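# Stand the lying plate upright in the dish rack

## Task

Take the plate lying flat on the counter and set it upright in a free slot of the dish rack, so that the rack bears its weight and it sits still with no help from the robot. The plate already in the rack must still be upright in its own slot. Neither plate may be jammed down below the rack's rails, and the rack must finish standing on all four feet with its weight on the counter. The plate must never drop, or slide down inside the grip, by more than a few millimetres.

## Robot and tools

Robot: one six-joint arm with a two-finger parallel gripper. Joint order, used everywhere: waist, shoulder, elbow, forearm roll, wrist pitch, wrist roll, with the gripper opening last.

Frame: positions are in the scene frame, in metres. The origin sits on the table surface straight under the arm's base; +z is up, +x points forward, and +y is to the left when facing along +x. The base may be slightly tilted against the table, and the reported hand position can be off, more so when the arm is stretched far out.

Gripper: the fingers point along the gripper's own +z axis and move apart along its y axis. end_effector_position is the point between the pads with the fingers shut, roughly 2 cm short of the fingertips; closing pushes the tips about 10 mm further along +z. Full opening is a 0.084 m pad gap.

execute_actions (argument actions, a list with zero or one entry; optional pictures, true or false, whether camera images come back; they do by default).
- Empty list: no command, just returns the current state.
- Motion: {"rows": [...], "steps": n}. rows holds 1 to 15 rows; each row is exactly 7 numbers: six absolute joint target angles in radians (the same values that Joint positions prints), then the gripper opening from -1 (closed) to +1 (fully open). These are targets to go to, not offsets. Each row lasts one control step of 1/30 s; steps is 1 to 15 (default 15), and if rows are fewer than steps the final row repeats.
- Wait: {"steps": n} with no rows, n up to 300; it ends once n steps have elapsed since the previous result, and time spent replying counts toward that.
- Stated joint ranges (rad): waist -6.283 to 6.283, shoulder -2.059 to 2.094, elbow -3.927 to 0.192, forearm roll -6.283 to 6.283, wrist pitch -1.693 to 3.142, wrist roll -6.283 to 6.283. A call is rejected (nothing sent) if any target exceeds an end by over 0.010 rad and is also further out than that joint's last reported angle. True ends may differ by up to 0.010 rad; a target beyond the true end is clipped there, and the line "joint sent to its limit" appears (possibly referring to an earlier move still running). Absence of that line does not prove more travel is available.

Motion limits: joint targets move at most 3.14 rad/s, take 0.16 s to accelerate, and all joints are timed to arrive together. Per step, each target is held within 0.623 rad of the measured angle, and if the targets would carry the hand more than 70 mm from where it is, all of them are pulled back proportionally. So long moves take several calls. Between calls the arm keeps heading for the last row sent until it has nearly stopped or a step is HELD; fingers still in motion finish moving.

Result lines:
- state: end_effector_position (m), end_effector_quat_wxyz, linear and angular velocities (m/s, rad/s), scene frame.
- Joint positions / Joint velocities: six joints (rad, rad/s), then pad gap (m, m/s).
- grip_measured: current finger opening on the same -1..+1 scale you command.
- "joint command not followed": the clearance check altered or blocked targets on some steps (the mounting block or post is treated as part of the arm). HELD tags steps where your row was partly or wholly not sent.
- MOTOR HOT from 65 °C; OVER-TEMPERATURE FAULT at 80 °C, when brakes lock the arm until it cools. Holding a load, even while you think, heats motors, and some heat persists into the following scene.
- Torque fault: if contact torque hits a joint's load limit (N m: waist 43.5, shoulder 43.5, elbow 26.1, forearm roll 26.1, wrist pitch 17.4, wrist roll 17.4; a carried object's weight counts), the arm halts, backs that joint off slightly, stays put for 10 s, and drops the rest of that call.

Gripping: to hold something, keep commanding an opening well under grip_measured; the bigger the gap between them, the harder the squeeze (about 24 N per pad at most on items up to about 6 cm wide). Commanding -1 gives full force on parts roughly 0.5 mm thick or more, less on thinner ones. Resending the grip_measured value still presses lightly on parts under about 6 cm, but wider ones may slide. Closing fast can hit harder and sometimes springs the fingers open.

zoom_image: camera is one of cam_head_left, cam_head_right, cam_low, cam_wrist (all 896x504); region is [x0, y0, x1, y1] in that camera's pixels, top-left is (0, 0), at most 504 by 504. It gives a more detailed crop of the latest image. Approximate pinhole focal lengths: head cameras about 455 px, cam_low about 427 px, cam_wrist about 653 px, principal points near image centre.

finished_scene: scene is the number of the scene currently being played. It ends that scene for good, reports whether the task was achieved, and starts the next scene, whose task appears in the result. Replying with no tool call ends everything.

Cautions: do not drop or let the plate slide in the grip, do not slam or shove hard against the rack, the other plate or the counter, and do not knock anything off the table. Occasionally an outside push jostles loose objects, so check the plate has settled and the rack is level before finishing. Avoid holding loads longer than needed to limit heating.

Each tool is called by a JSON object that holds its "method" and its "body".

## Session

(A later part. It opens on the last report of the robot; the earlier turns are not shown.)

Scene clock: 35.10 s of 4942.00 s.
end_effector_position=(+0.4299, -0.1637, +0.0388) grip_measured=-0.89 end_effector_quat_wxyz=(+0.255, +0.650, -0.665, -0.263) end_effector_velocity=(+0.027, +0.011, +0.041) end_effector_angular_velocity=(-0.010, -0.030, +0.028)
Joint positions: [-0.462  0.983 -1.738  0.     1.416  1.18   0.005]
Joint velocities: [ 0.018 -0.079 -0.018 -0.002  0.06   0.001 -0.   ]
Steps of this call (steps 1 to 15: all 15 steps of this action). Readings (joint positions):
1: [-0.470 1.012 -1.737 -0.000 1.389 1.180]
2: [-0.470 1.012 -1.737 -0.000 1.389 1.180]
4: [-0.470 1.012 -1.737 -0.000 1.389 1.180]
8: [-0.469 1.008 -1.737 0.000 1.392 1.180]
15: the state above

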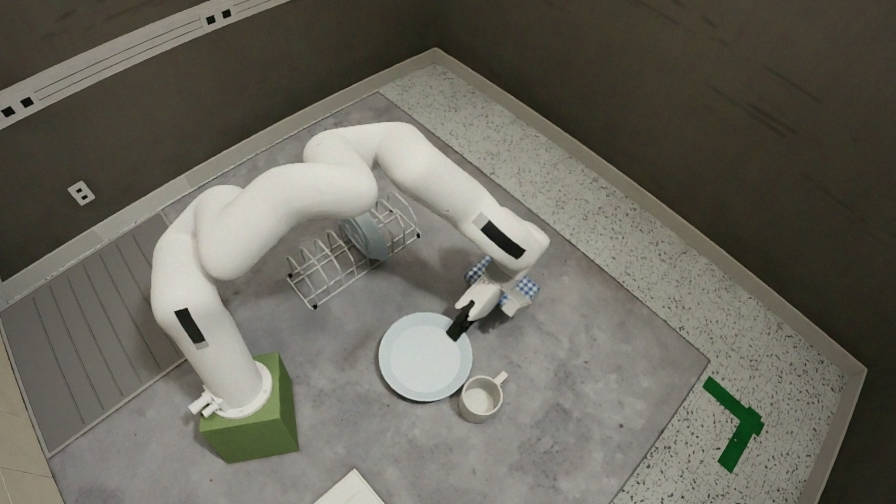

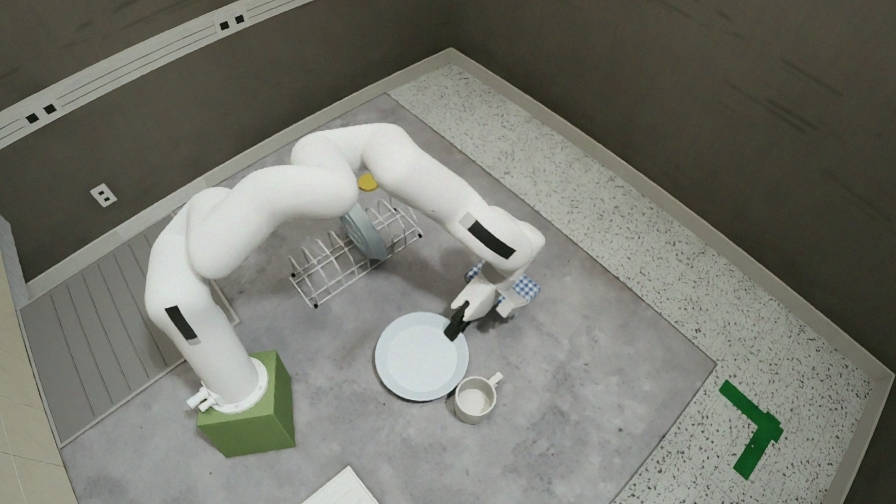

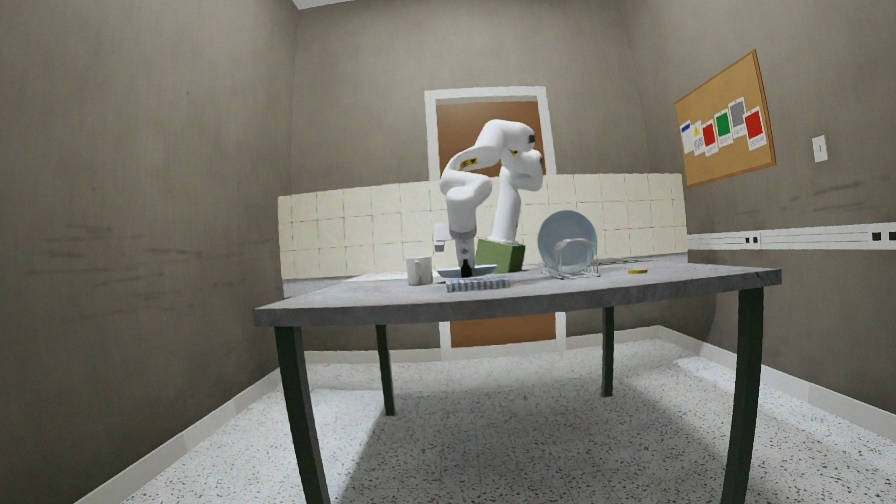

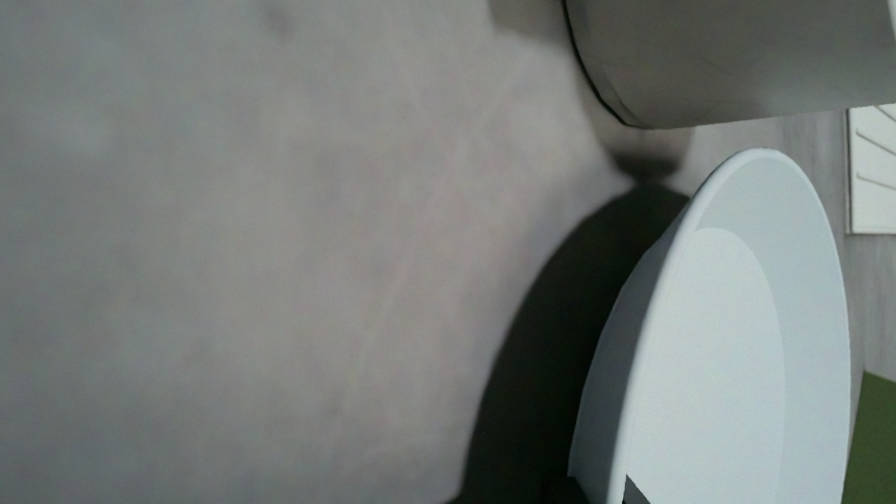

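{"method": "execute_actions", "body": {"actions": [{"rows":[[-0.46,0.972,-1.735,0,1.426,1.18,-1],[-0.46,0.957,-1.73,0,1.436,1.18,-1],[-0.46,0.935,-1.722,0,1.451,1.18,-1],[-0.46,0.905,-1.712,0,1.472,1.18,-1],[-0.46,0.87,-1.7,0,1.496,1.18,-1],[-0.46,0.83,-1.686,0,1.524,1.18,-1],[-0.46,0.79,-1.672,0,1.552,1.18,-1],[-0.46,0.75,-1.658,0,1.58,1.18,-1],[-0.46,0.71,-1.644,0,1.608,1.17,-1],[-0.46,0.67,-1.63,0,1.636,1.15,-1],[-0.46,0.63,-1.616,0,1.664,1.12,-1],[-0.46,0.59,-1.602,0,1.692,1.08,-1],[-0.46,0.55,-1.588,0,1.72,1.03,-1],[-0.46,0.51,-1.574,0,1.748,0.98,-1],[-0.46,0.47,-1.56,0,1.776,0.92,-1]]}], "pictures": false}}

{"method": "execute_actions", "body": {"actions": [{"rows":[[-0.46,0.43,-1.546,0.01,1.804,0.86,-1],[-0.46,0.395,-1.533,0.02,1.83,0.8,-1],[-0.46,0.365,-1.522,0.03,1.852,0.74,-1],[-0.46,0.34,-1.513,0.04,1.87,0.68,-1],[-0.46,0.32,-1.506,0.05,1.884,0.62,-1],[-0.46,0.308,-1.502,0.06,1.894,0.56,-1],[-0.46,0.3,-1.5,0.07,1.9,0.5,-1],[-0.46,0.3,-1.5,0.08,1.9,0.44,-1],[-0.46,0.3,-1.5,0.09,1.9,0.38,-1],[-0.46,0.3,-1.5,0.1,1.9,0.32,-1],[-0.46,0.3,-1.5,0.11,1.9,0.26,-1],[-0.46,0.3,-1.5,0.12,1.9,0.2,-1],[-0.46,0.3,-1.5,0.13,1.9,0.14,-1],[-0.46,0.3,-1.5,0.14,1.9,0.08,-1],[-0.46,0.3,-1.5,0.15,1.9,0.02,-1]]}], "pictures": false}}

{"method": "execute_actions", "body": {"actions": [{"rows":[[-0.46,0.3,-1.5,0.16,1.9,-0.04,-1],[-0.46,0.3,-1.5,0.17,1.9,-0.1,-1],[-0.46,0.3,-1.5,0.18,1.9,-0.16,-1],[-0.46,0.3,-1.5,0.19,1.9,-0.22,-1],[-0.46,0.295,-1.495,0.2,1.9,-0.28,-1],[-0.46,0.285,-1.485,0.21,1.9,-0.34,-1],[-0.46,0.27,-1.47,0.22,1.9,-0.4,-1],[-0.46,0.25,-1.45,0.23,1.9,-0.46,-1],[-0.46,0.23,-1.43,0.24,1.9,-0.52,-1],[-0.46,0.21,-1.41,0.25,1.9,-0.58,-1],[-0.46,0.19,-1.39,0.26,1.9,-0.64,-1],[-0.46,0.17,-1.37,0.266,1.9,-0.7,-1],[-0.46,0.15,-1.35,0.266,1.9,-0.76,-1],[-0.46,0.13,-1.33,0.266,1.9,-0.82,-1],[-0.46,0.11,-1.31,0.266,1.9,-0.88,-1]]}], "pictures": false}}

{"method": "execute_actions", "body": {"actions": [{"rows":[[-0.46,0.09,-1.29,0.266,1.895,-0.94,-1],[-0.46,0.07,-1.27,0.266,1.895,-1.0,-1],[-0.46,0.05,-1.25,0.266,1.89,-1.06,-1],[-0.46,0.03,-1.23,0.266,1.89,-1.12,-1],[-0.46,0.01,-1.21,0.266,1.885,-1.18,-1],[-0.46,-0.01,-1.19,0.266,1.885,-1.24,-1],[-0.46,-0.03,-1.17,0.266,1.88,-1.3,-1],[-0.46,-0.05,-1.15,0.266,1.88,-1.36,-1],[-0.46,-0.065,-1.135,0.266,1.875,-1.42,-1],[-0.46,-0.076,-1.125,0.266,1.873,-1.47,-1],[-0.46,-0.084,-1.119,0.266,1.873,-1.51,-1],[-0.46,-0.084,-1.119,0.266,1.873,-1.544,-1]]}]}}

Scene clock: 57.63 s of 4942.00 s.
end_effector_position=(+0.4280, -0.1142, +0.2099) grip_measured=-0.89 end_effector_quat_wxyz=(+0.243, +0.684, -0.628, -0.282) end_effector_velocity=(-0.101, +0.165, +0.472) end_effector_angular_velocity=(+0.861, +0.044, +0.854)
Joint positions: [-0.46   0.59  -1.605  0.     1.69   1.072  0.005]
Joint velocities: [-0.001 -1.143  0.416  0.001  0.805 -1.211 -0.   ]
Steps of this call (steps 1 to 15: the robot went on to your last target; steps 16 to 100: nothing new was sent; then 18.70 s passed at rest; steps 101 to 115: all 15 steps of this action). Readings (joint positions):
101: [-0.462 0.981 -1.737 -0.000 1.419 1.180]
102: [-0.462 0.979 -1.736 -0.000 1.421 1.180]
104: [-0.460 0.963 -1.728 0.000 1.435 1.180]
108: [-0.460 0.862 -1.695 0.000 1.504 1.180]
115: the state above

Scene clock: 58.13 s of 4942.00 s.
end_effector_position=(+0.3967, -0.0417, +0.3160) grip_measured=-0.89 end_effector_quat_wxyz=(+0.048, +0.880, -0.298, -0.367) end_effector_velocity=(+0.021, +0.072, -0.019) end_effector_angular_velocity=(+1.461, -0.327, +1.170)
Joint positions: [-0.46   0.303 -1.498  0.115  1.899  0.231  0.005]
Joint velocities: [-0.     0.013  0.012  0.296  0.004 -1.786  0.   ]
Steps of this call (steps 1 to 15: all 15 steps of this action). Readings (joint positions):
1: [-0.460 0.553 -1.592 0.000 1.716 1.029]
2: [-0.460 0.516 -1.578 0.000 1.742 0.982]
4: [-0.460 0.445 -1.552 0.006 1.793 0.877]
8: [-0.460 0.336 -1.514 0.045 1.871 0.648]
15: the state above

Scene clock: 58.63 s of 4942.00 s.
end_effector_position=(+0.3838, +0.0068, +0.3301) grip_measured=-0.89 end_effector_quat_wxyz=(-0.177, +0.926, +0.112, -0.313) end_effector_velocity=(-0.126, +0.104, +0.074) end_effector_angular_velocity=(+1.230, -0.539, +1.273)
Joint positions: [-0.46   0.179 -1.381  0.259  1.9   -0.669  0.005]
Joint velocities: [ 0.001 -0.615  0.593  0.152  0.    -1.79  -0.   ]
Steps of this call (steps 1 to 15: all 15 steps of this action). Readings (joint positions):
1: [-0.460 0.303 -1.498 0.125 1.899 0.171]
2: [-0.460 0.303 -1.498 0.135 1.900 0.111]
4: [-0.460 0.302 -1.499 0.155 1.900 -0.009]
8: [-0.460 0.298 -1.496 0.195 1.900 -0.249]
15: the state above

Scene clock: 59.13 s of 4942.00 s.
end_effector_position=(+0.3241, +0.0333, +0.3482) grip_measured=-0.89 end_effector_quat_wxyz=(-0.281, +0.803, +0.485, -0.202) end_effector_velocity=(-0.019, +0.009, +0.007) end_effector_angular_velocity=(+0.418, -0.213, +0.546)
Joint positions: [-0.46  -0.081 -1.122  0.266  1.874 -1.514  0.005]
Joint velocities: [-0.    -0.105  0.088  0.003 -0.015 -0.714  0.   ]
Steps of this call (steps 1 to 15: all 15 steps of this action). Readings (joint positions):
1: [-0.460 0.159 -1.361 0.263 1.900 -0.729]
2: [-0.460 0.139 -1.341 0.264 1.900 -0.789]
4: [-0.460 0.099 -1.300 0.265 1.898 -0.909]
8: [-0.460 0.020 -1.220 0.266 1.888 -1.149]
15: the state above

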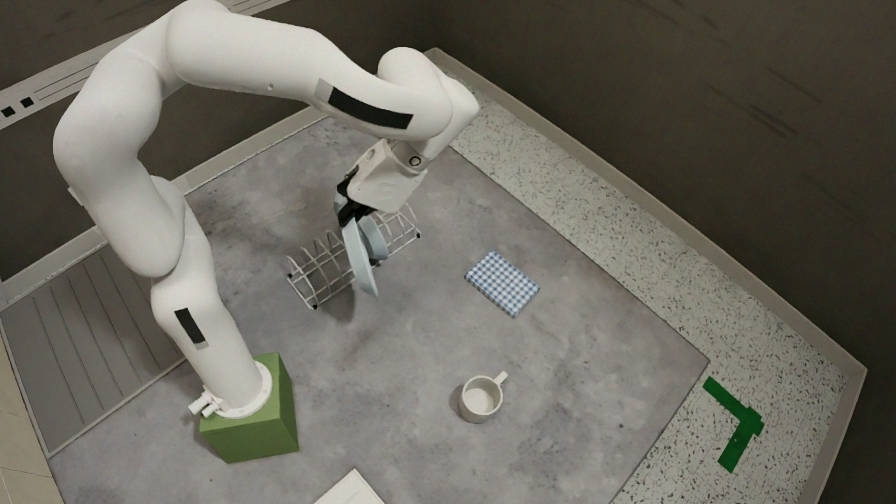

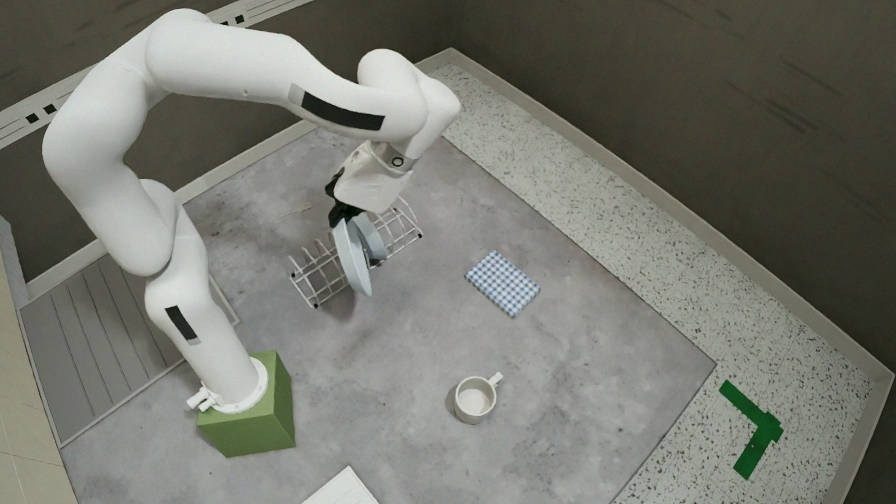

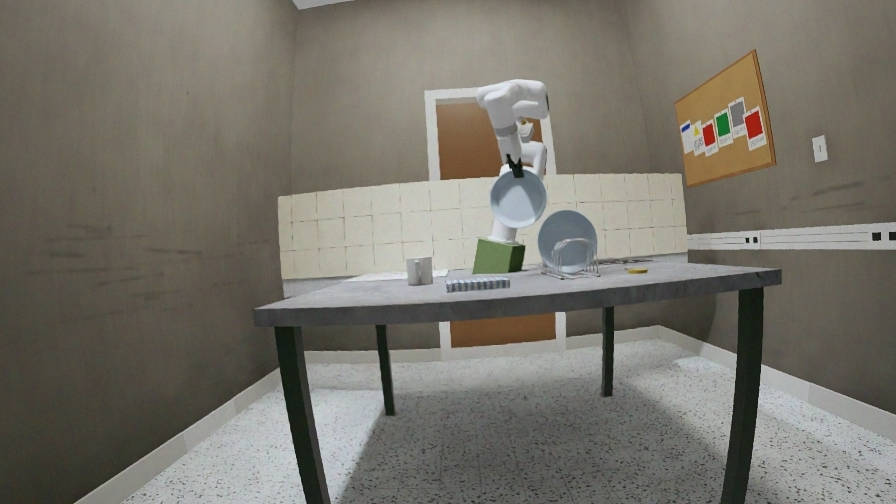

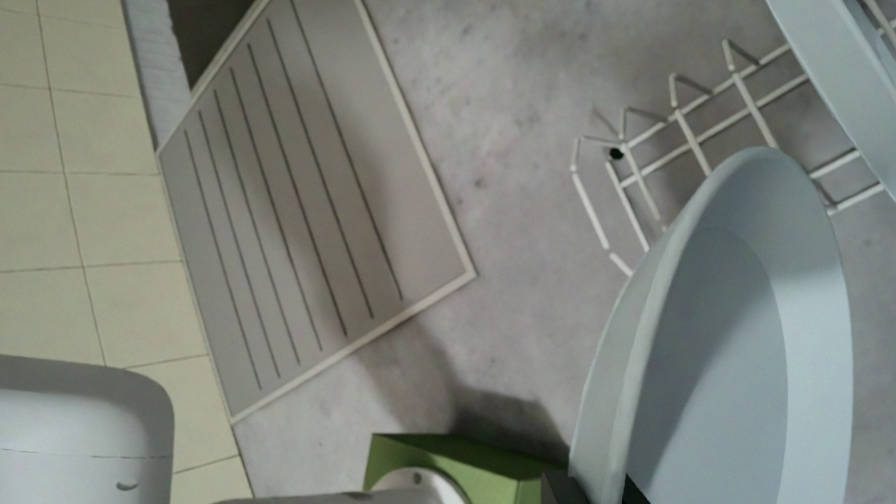

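{"method": "execute_actions", "body": {"actions": [{"rows":[[-0.45,-0.084,-1.119,0.266,1.873,-1.544,-1],[-0.43,-0.084,-1.119,0.266,1.873,-1.544,-1],[-0.4,-0.084,-1.119,0.266,1.873,-1.544,-1],[-0.365,-0.084,-1.119,0.266,1.873,-1.544,-1],[-0.325,-0.084,-1.119,0.266,1.873,-1.544,-1],[-0.285,-0.084,-1.119,0.266,1.873,-1.544,-1],[-0.245,-0.084,-1.119,0.266,1.873,-1.544,-1],[-0.205,-0.084,-1.119,0.266,1.873,-1.544,-1],[-0.165,-0.084,-1.119,0.266,1.873,-1.544,-1],[-0.125,-0.084,-1.119,0.266,1.873,-1.544,-1],[-0.09,-0.084,-1.119,0.266,1.873,-1.544,-1],[-0.06,-0.084,-1.119,0.266,1.873,-1.544,-1],[-0.035,-0.084,-1.119,0.266,1.873,-1.544,-1],[-0.015,-0.084,-1.119,0.266,1.873,-1.544,-1],[-0.005,-0.084,-1.119,0.266,1.873,-1.544,-1]]}], "pictures": false}}

{"method": "execute_actions", "body": {"actions": [{"rows":[[-0.005,-0.084,-1.119,0.266,1.873,-1.544,-1],[-0.005,-0.084,-1.119,0.266,1.873,-1.544,-1],[-0.003,-0.081,-1.114,0.267,1.864,-1.545,-1],[-0.001,-0.077,-1.109,0.267,1.855,-1.545,-1],[0.001,-0.074,-1.104,0.268,1.846,-1.546,-1],[0.003,-0.07,-1.099,0.269,1.837,-1.547,-1],[0.005,-0.066,-1.094,0.269,1.828,-1.547,-1],[0.0065,-0.062,-1.089,0.27,1.819,-1.548,-1]]}]}}

{"method": "zoom_image", "body": {"camera": "cam_head_left", "region": [260,170,430,320]}}

{"method": "zoom_image", "body": {"camera": "cam_low", "region": [490,140,650,290]}}

Scene clock: 66.43 s of 4942.00 s.
end_effector_position=(+0.3081, +0.1458, +0.3237) grip_measured=-0.89 end_effector_quat_wxyz=(-0.283, +0.669, +0.632, -0.272) end_effector_velocity=(-0.084, +0.238, -0.045) end_effector_angular_velocity=(+0.115, +0.202, +0.844)
Joint positions: [-0.061 -0.084 -1.119  0.267  1.873 -1.544  0.005]
Joint velocities: [ 0.876 -0.002  0.003  0.003  0.002 -0.     0.   ]
Steps of this call (steps 1 to 30: the robot went on to your last target; steps 31 to 120: nothing new was sent; then 2.80 s passed at rest; steps 121 to 135: all 15 steps of this action). Readings (joint positions):
121: [-0.460 -0.084 -1.119 0.266 1.873 -1.544]
122: [-0.457 -0.084 -1.119 0.266 1.873 -1.544]
124: [-0.435 -0.084 -1.119 0.265 1.873 -1.544]
128: [-0.320 -0.084 -1.119 0.266 1.873 -1.544]
135: the state above

Scene clock: 66.93 s of 4942.00 s.
end_effector_position=(+0.3030, +0.1606, +0.3014) grip_measured=-0.89 end_effector_quat_wxyz=(-0.282, +0.649, +0.649, -0.281) end_effector_velocity=(+0.007, +0.004, +0.006) end_effector_angular_velocity=(+0.009, -0.031, +0.009)
Joint positions: [ 0.006 -0.062 -1.089  0.27   1.819 -1.548  0.005]
Joint velocities: [ 0.004 -0.012 -0.017  0.003 -0.003 -0.001 -0.   ]
Steps of this call (steps 1 to 15: all 15 steps of this action). Readings (joint positions):
1: [-0.035 -0.084 -1.119 0.267 1.873 -1.544]
2: [-0.017 -0.084 -1.119 0.267 1.873 -1.544]
4: [-0.005 -0.084 -1.118 0.267 1.870 -1.544]
8: [0.001 -0.071 -1.101 0.268 1.840 -1.546]
15: the state above

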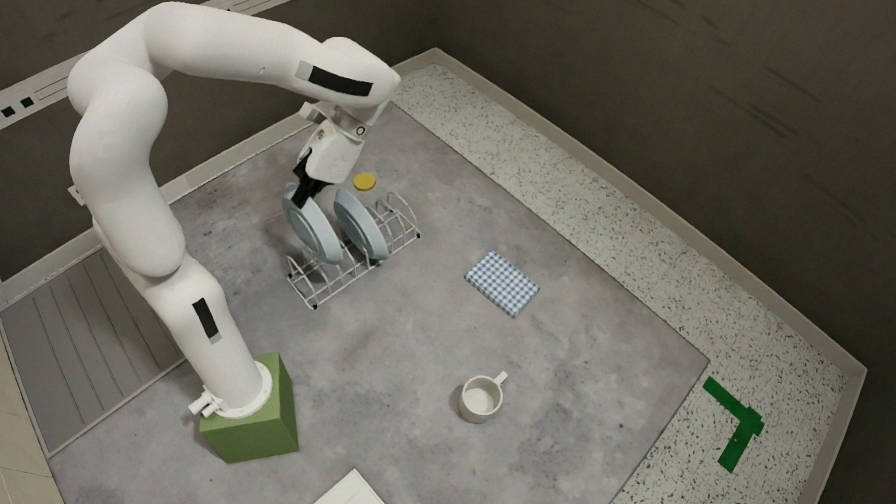

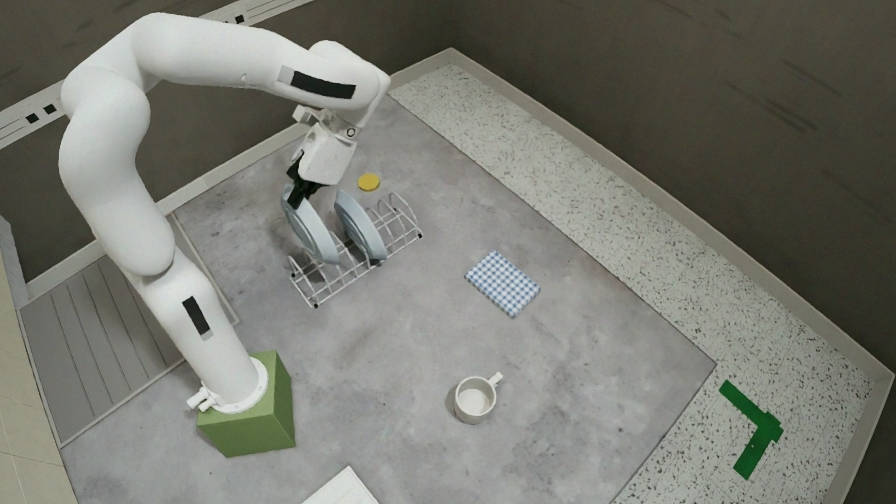

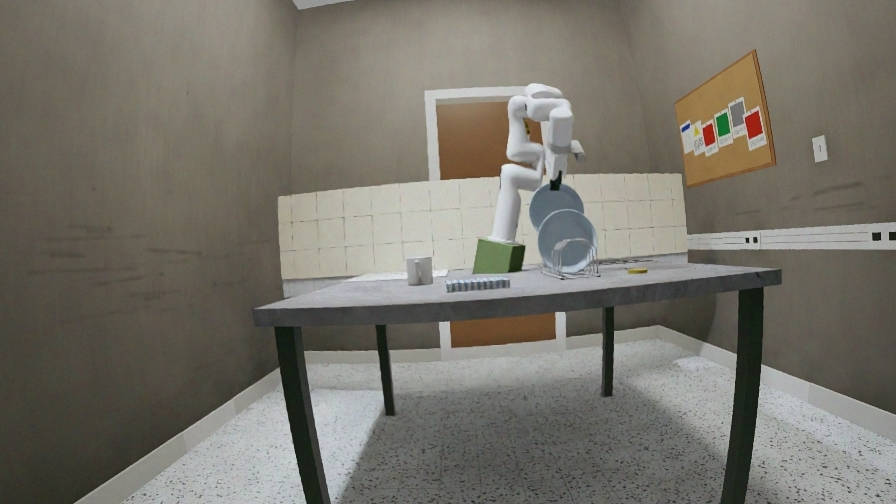

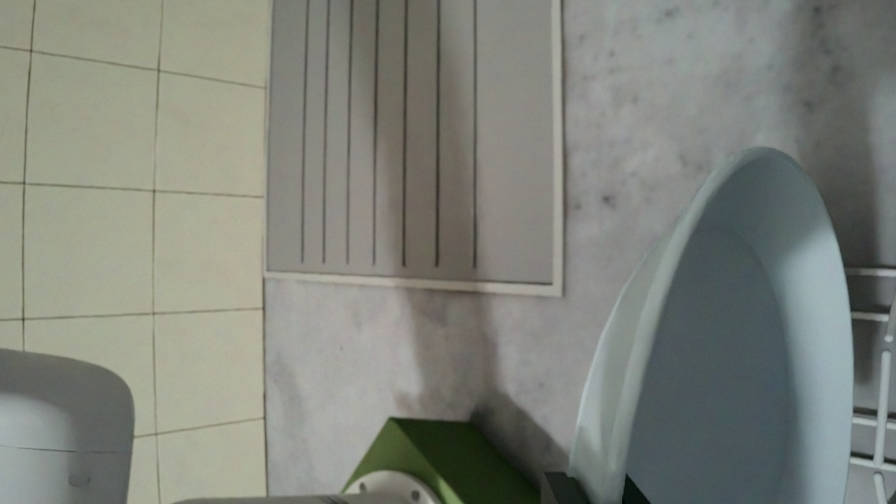

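Region (260, 170, 430, 320) of cam_head_left's 896x504 image, scaled by 2.965, with more detail than that image has; it fills the top 445 rows of this view, and the rest is white.

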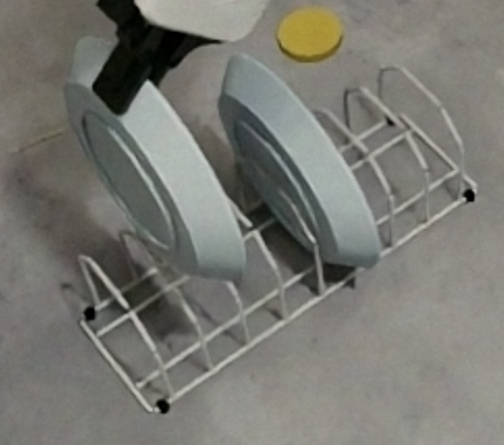

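Region (490, 140, 650, 290) of cam_low's 896x504 image, scaled by 3.150, with more detail than that image has; it fills the top 472 rows of this view, and the rest is white.

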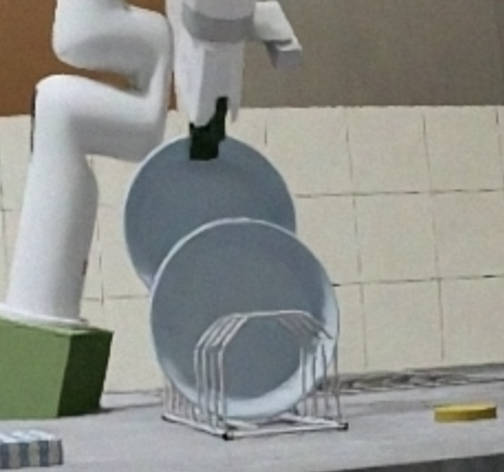

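{"method": "execute_actions", "body": {"actions": [{"rows":[[0.007,-0.060,-1.087,0.27,1.816,-1.548,-1],[0.008,-0.058,-1.085,0.27,1.812,-1.548,-1],[0.009,-0.056,-1.083,0.271,1.808,-1.549,-1],[0.010,-0.054,-1.081,0.271,1.804,-1.549,-1],[0.011,-0.052,-1.079,0.271,1.80,-1.549,-1],[0.012,-0.050,-1.077,0.272,1.796,-1.55,-1],[0.013,-0.047,-1.075,0.272,1.792,-1.55,-1],[0.014,-0.045,-1.073,0.272,1.788,-1.55,-1],[0.015,-0.043,-1.071,0.273,1.784,-1.551,-1],[0.016,-0.040,-1.069,0.273,1.779,-1.551,-1]],"steps":15}]}}

{"method": "zoom_image", "body": {"camera": "cam_head_left", "region": [240,150,450,330]}}

Scene clock: 74.80 s of 4942.00 s.
end_effector_position=(+0.3025, +0.1609, +0.2855) grip_measured=-0.89 end_effector_quat_wxyz=(-0.283, +0.648, +0.648, -0.282) end_effector_velocity=(+0.005, +0.001, +0.002) end_effector_angular_velocity=(+0.004, -0.020, +0.001)
Joint positions: [ 0.016 -0.04  -1.069  0.273  1.779 -1.551  0.005]
Joint velocities: [-0.001 -0.005 -0.008  0.002 -0.007 -0.    -0.   ]
Steps of this call (steps 1 to 15: the robot went on to your last target; steps 16 to 100: nothing new was sent; then 4.03 s passed at rest; steps 101 to 115: all 15 steps of this action). Readings (joint positions):
101: [0.007 -0.062 -1.089 0.270 1.819 -1.548]
102: [0.007 -0.062 -1.089 0.270 1.818 -1.548]
104: [0.008 -0.059 -1.086 0.270 1.812 -1.548]
108: [0.012 -0.050 -1.077 0.272 1.797 -1.550]
115: the state above

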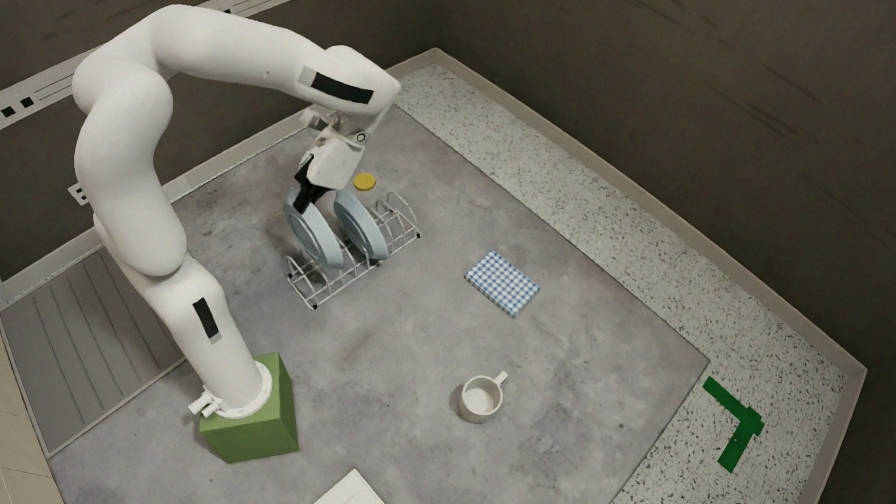

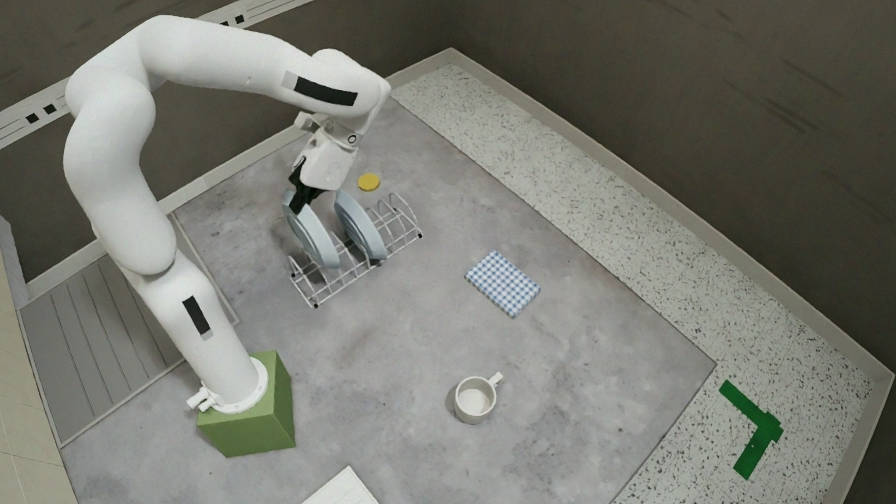

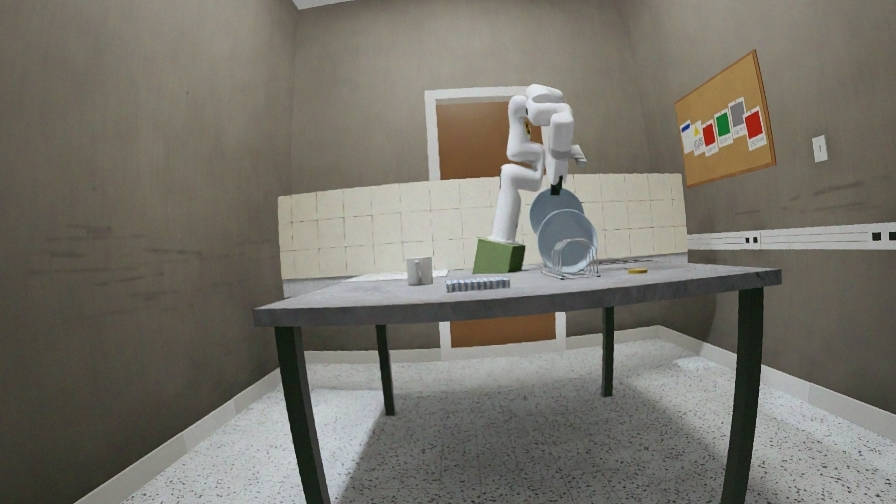

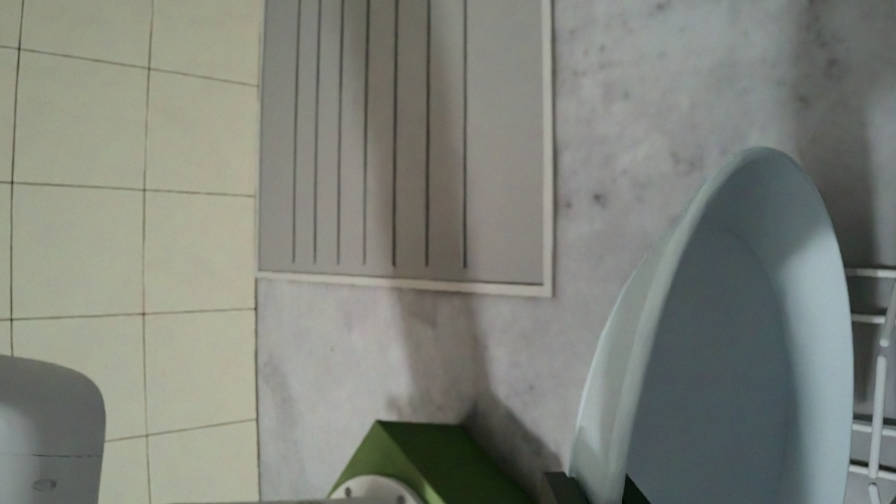

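Region (240, 150, 450, 330) of cam_head_left's 896x504 image, scaled by 2.400, with more detail than that image has; it fills the top 432 rows of this view, and the rest is white.

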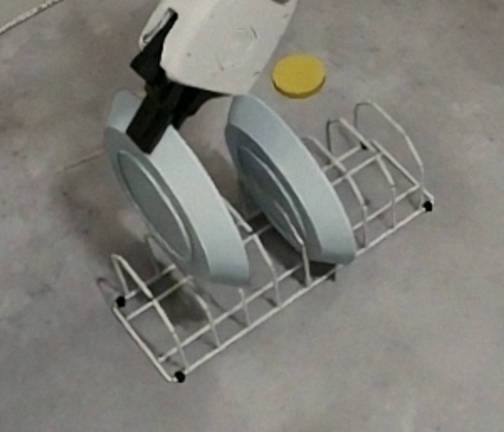

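Continue to z=.26.

{"method": "execute_actions", "body": {"actions": [{"rows":[[0.017,-0.0375,-1.0665,0.273,1.774,-1.551,-1],[0.018,-0.035,-1.064,0.274,1.769,-1.552,-1],[0.019,-0.0325,-1.062,0.274,1.764,-1.552,-1],[0.020,-0.030,-1.0595,0.274,1.759,-1.552,-1],[0.021,-0.0275,-1.057,0.275,1.754,-1.553,-1],[0.022,-0.025,-1.055,0.275,1.749,-1.553,-1],[0.023,-0.0225,-1.053,0.275,1.744,-1.553,-1],[0.024,-0.020,-1.051,0.276,1.739,-1.554,-1],[0.025,-0.0175,-1.0485,0.276,1.734,-1.554,-1],[0.026,-0.015,-1.046,0.276,1.729,-1.554,-1],[0.027,-0.0125,-1.044,0.277,1.724,-1.555,-1],[0.028,-0.010,-1.042,0.277,1.72,-1.555,-1],[0.029,-0.0075,-1.04,0.278,1.715,-1.556,-1],[0.0297,-0.0055,-1.0377,0.278,1.711,-1.556,-1]],"steps":15}]}}

{"method": "zoom_image", "body": {"camera": "cam_head_left", "region": [260,170,430,320]}}

Scene clock: 78.13 s of 4942.00 s.
end_effector_position=(+0.3055, +0.1627, +0.2706) grip_measured=-0.77 end_effector_quat_wxyz=(-0.280, +0.648, +0.652, -0.278) end_effector_velocity=(-0.040, -0.014, -0.112) end_effector_angular_velocity=(-0.034, +0.214, -0.041)
Joint positions: [ 0.028 -0.019 -1.056  0.278  1.732 -1.556  0.01 ]
Joint velocities: [ 0.043  0.229  0.14   0.021 -0.152 -0.011  0.04 ]
Steps of this call (steps 1 to 15: the robot went on to your last target; steps 16 to 85: nothing new was sent; steps 86 to 100: all 15 steps of this action). Readings (joint positions):
86: [0.016 -0.040 -1.069 0.273 1.779 -1.551]
87: [0.016 -0.039 -1.068 0.273 1.777 -1.551]
89: [0.018 -0.036 -1.065 0.274 1.770 -1.552]
93: [0.021 -0.031 -1.064 0.275 1.759 -1.553]
100: the state above

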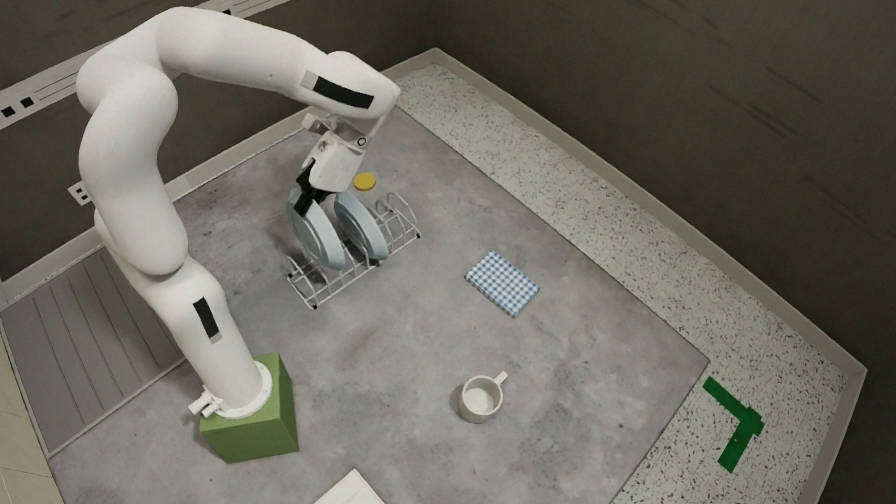

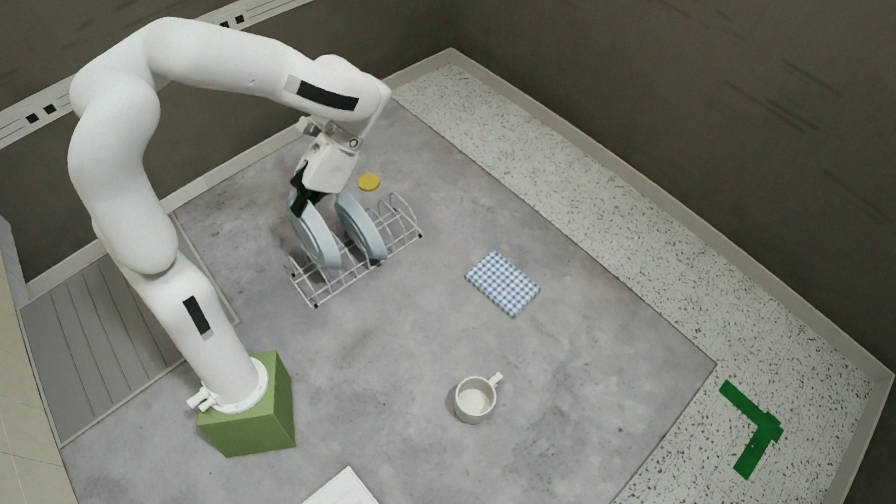

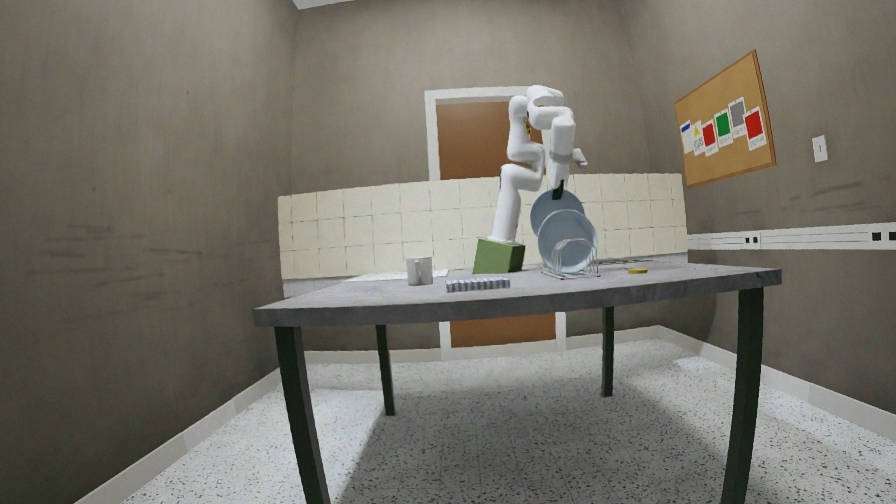

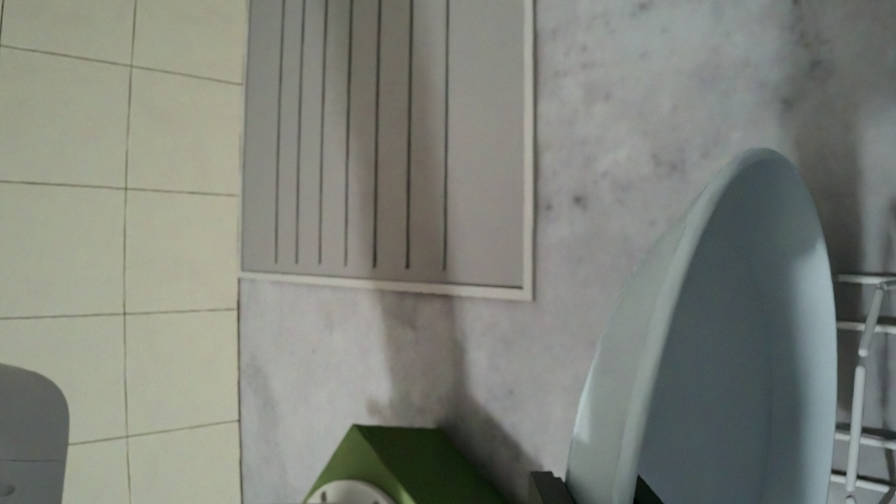

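Region (260, 170, 430, 320) of cam_head_left's 896x504 image, scaled by 2.965, with more detail than that image has; it fills the top 445 rows of this view, and the rest is white.

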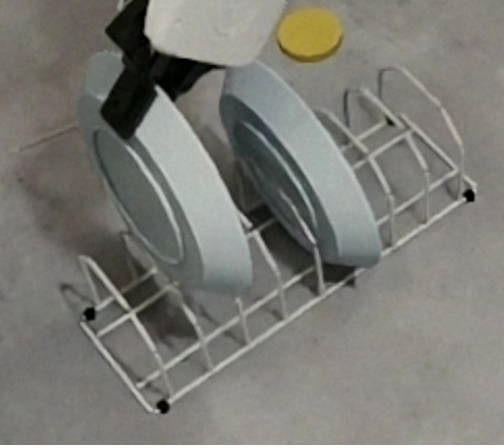

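Hit a hoop. Back up.

{"method": "execute_actions", "body": {"actions": [{"rows":[[0.014,-0.045,-1.073,0.272,1.788,-1.55,-1]],"steps":15}]}}

{"method": "zoom_image", "body": {"camera": "cam_head_right", "region": [260,170,430,320]}}

Scene clock: 79.90 s of 4942.00 s.
end_effector_position=(+0.3021, +0.1606, +0.2881) grip_measured=-0.67 end_effector_quat_wxyz=(-0.283, +0.648, +0.648, -0.283) end_effector_velocity=(+0.003, +0.002, +0.009) end_effector_angular_velocity=(+0.005, -0.015, +0.003)
Joint positions: [ 0.014 -0.043 -1.071  0.272  1.787 -1.55   0.015]
Joint velocities: [-0.003 -0.015 -0.015  0.001  0.014 -0.    -0.003]
Steps of this call (steps 1 to 30: the robot went on to your last target; steps 31 to 38: nothing new was sent; steps 39 to 53: all 15 steps of this action). Readings (joint positions):
39: [0.030 -0.006 -1.044 0.278 1.715 -1.556]
40: [0.029 -0.008 -1.045 0.277 1.721 -1.555]
42: [0.021 -0.022 -1.051 0.274 1.757 -1.552]
46: [0.015 -0.041 -1.069 0.272 1.782 -1.550]
53: the state above

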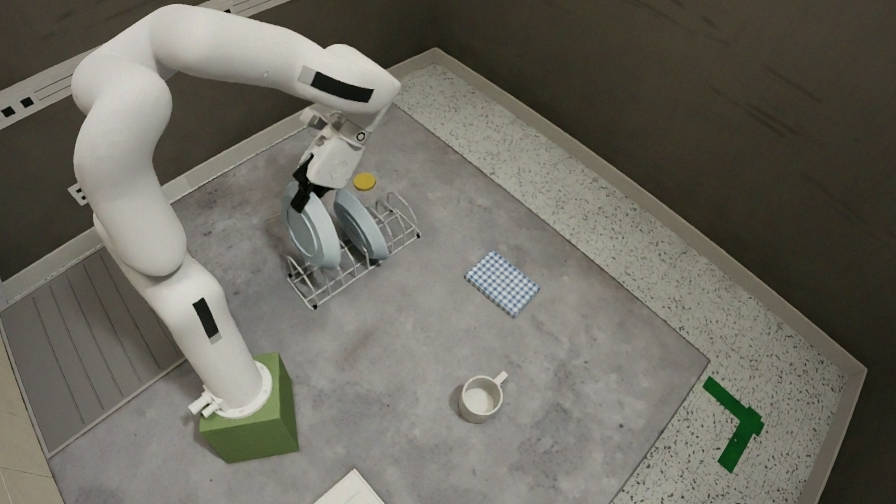

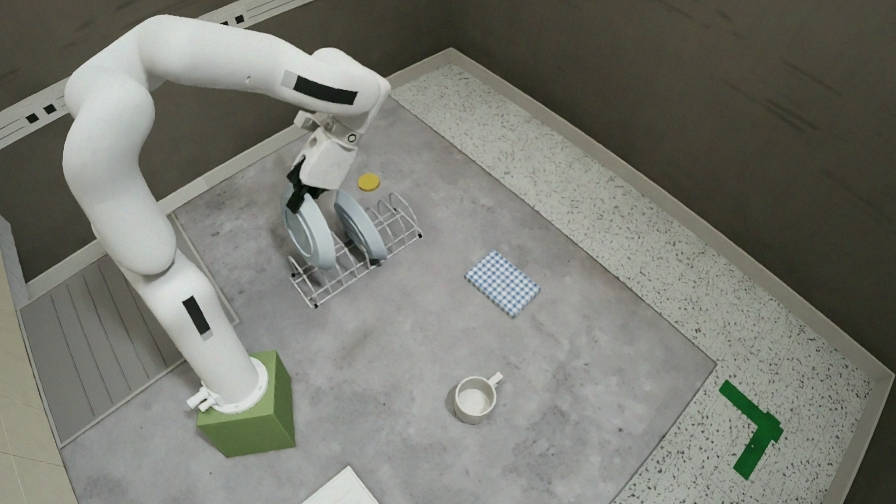

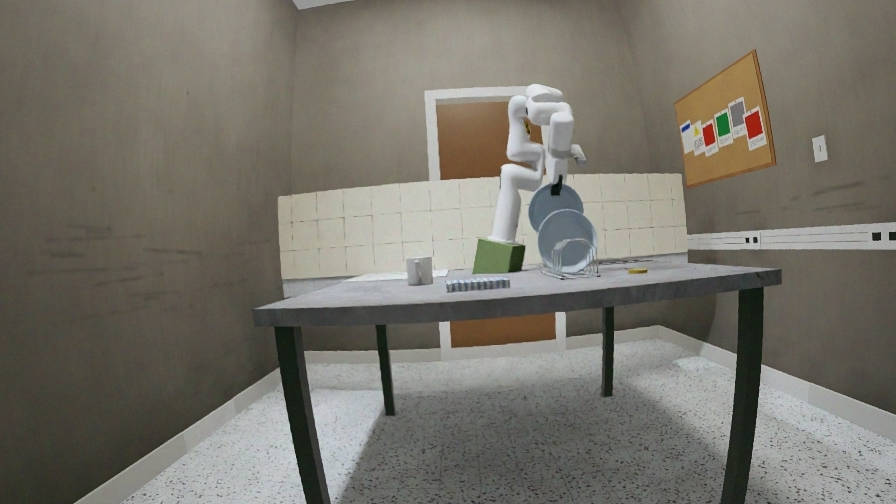

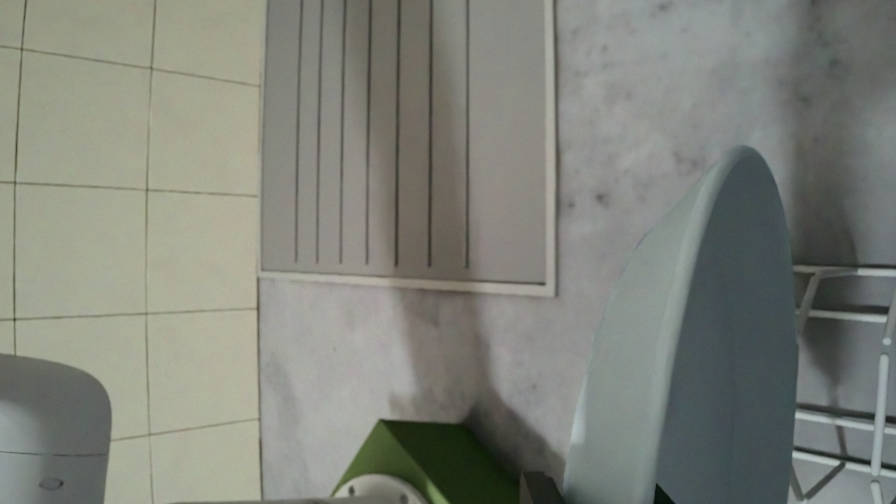

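Region (260, 170, 430, 320) of cam_head_right's 896x504 image, scaled by 2.965, with more detail than that image has; it fills the top 445 rows of this view, and the rest is white.

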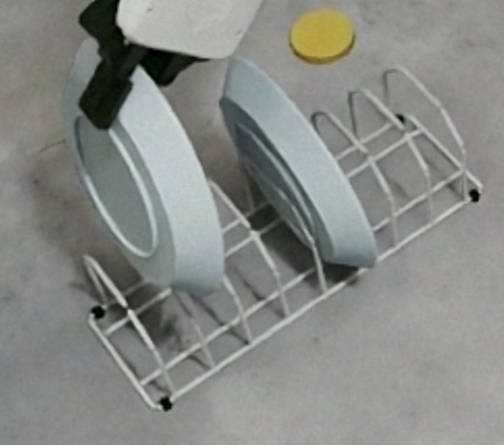

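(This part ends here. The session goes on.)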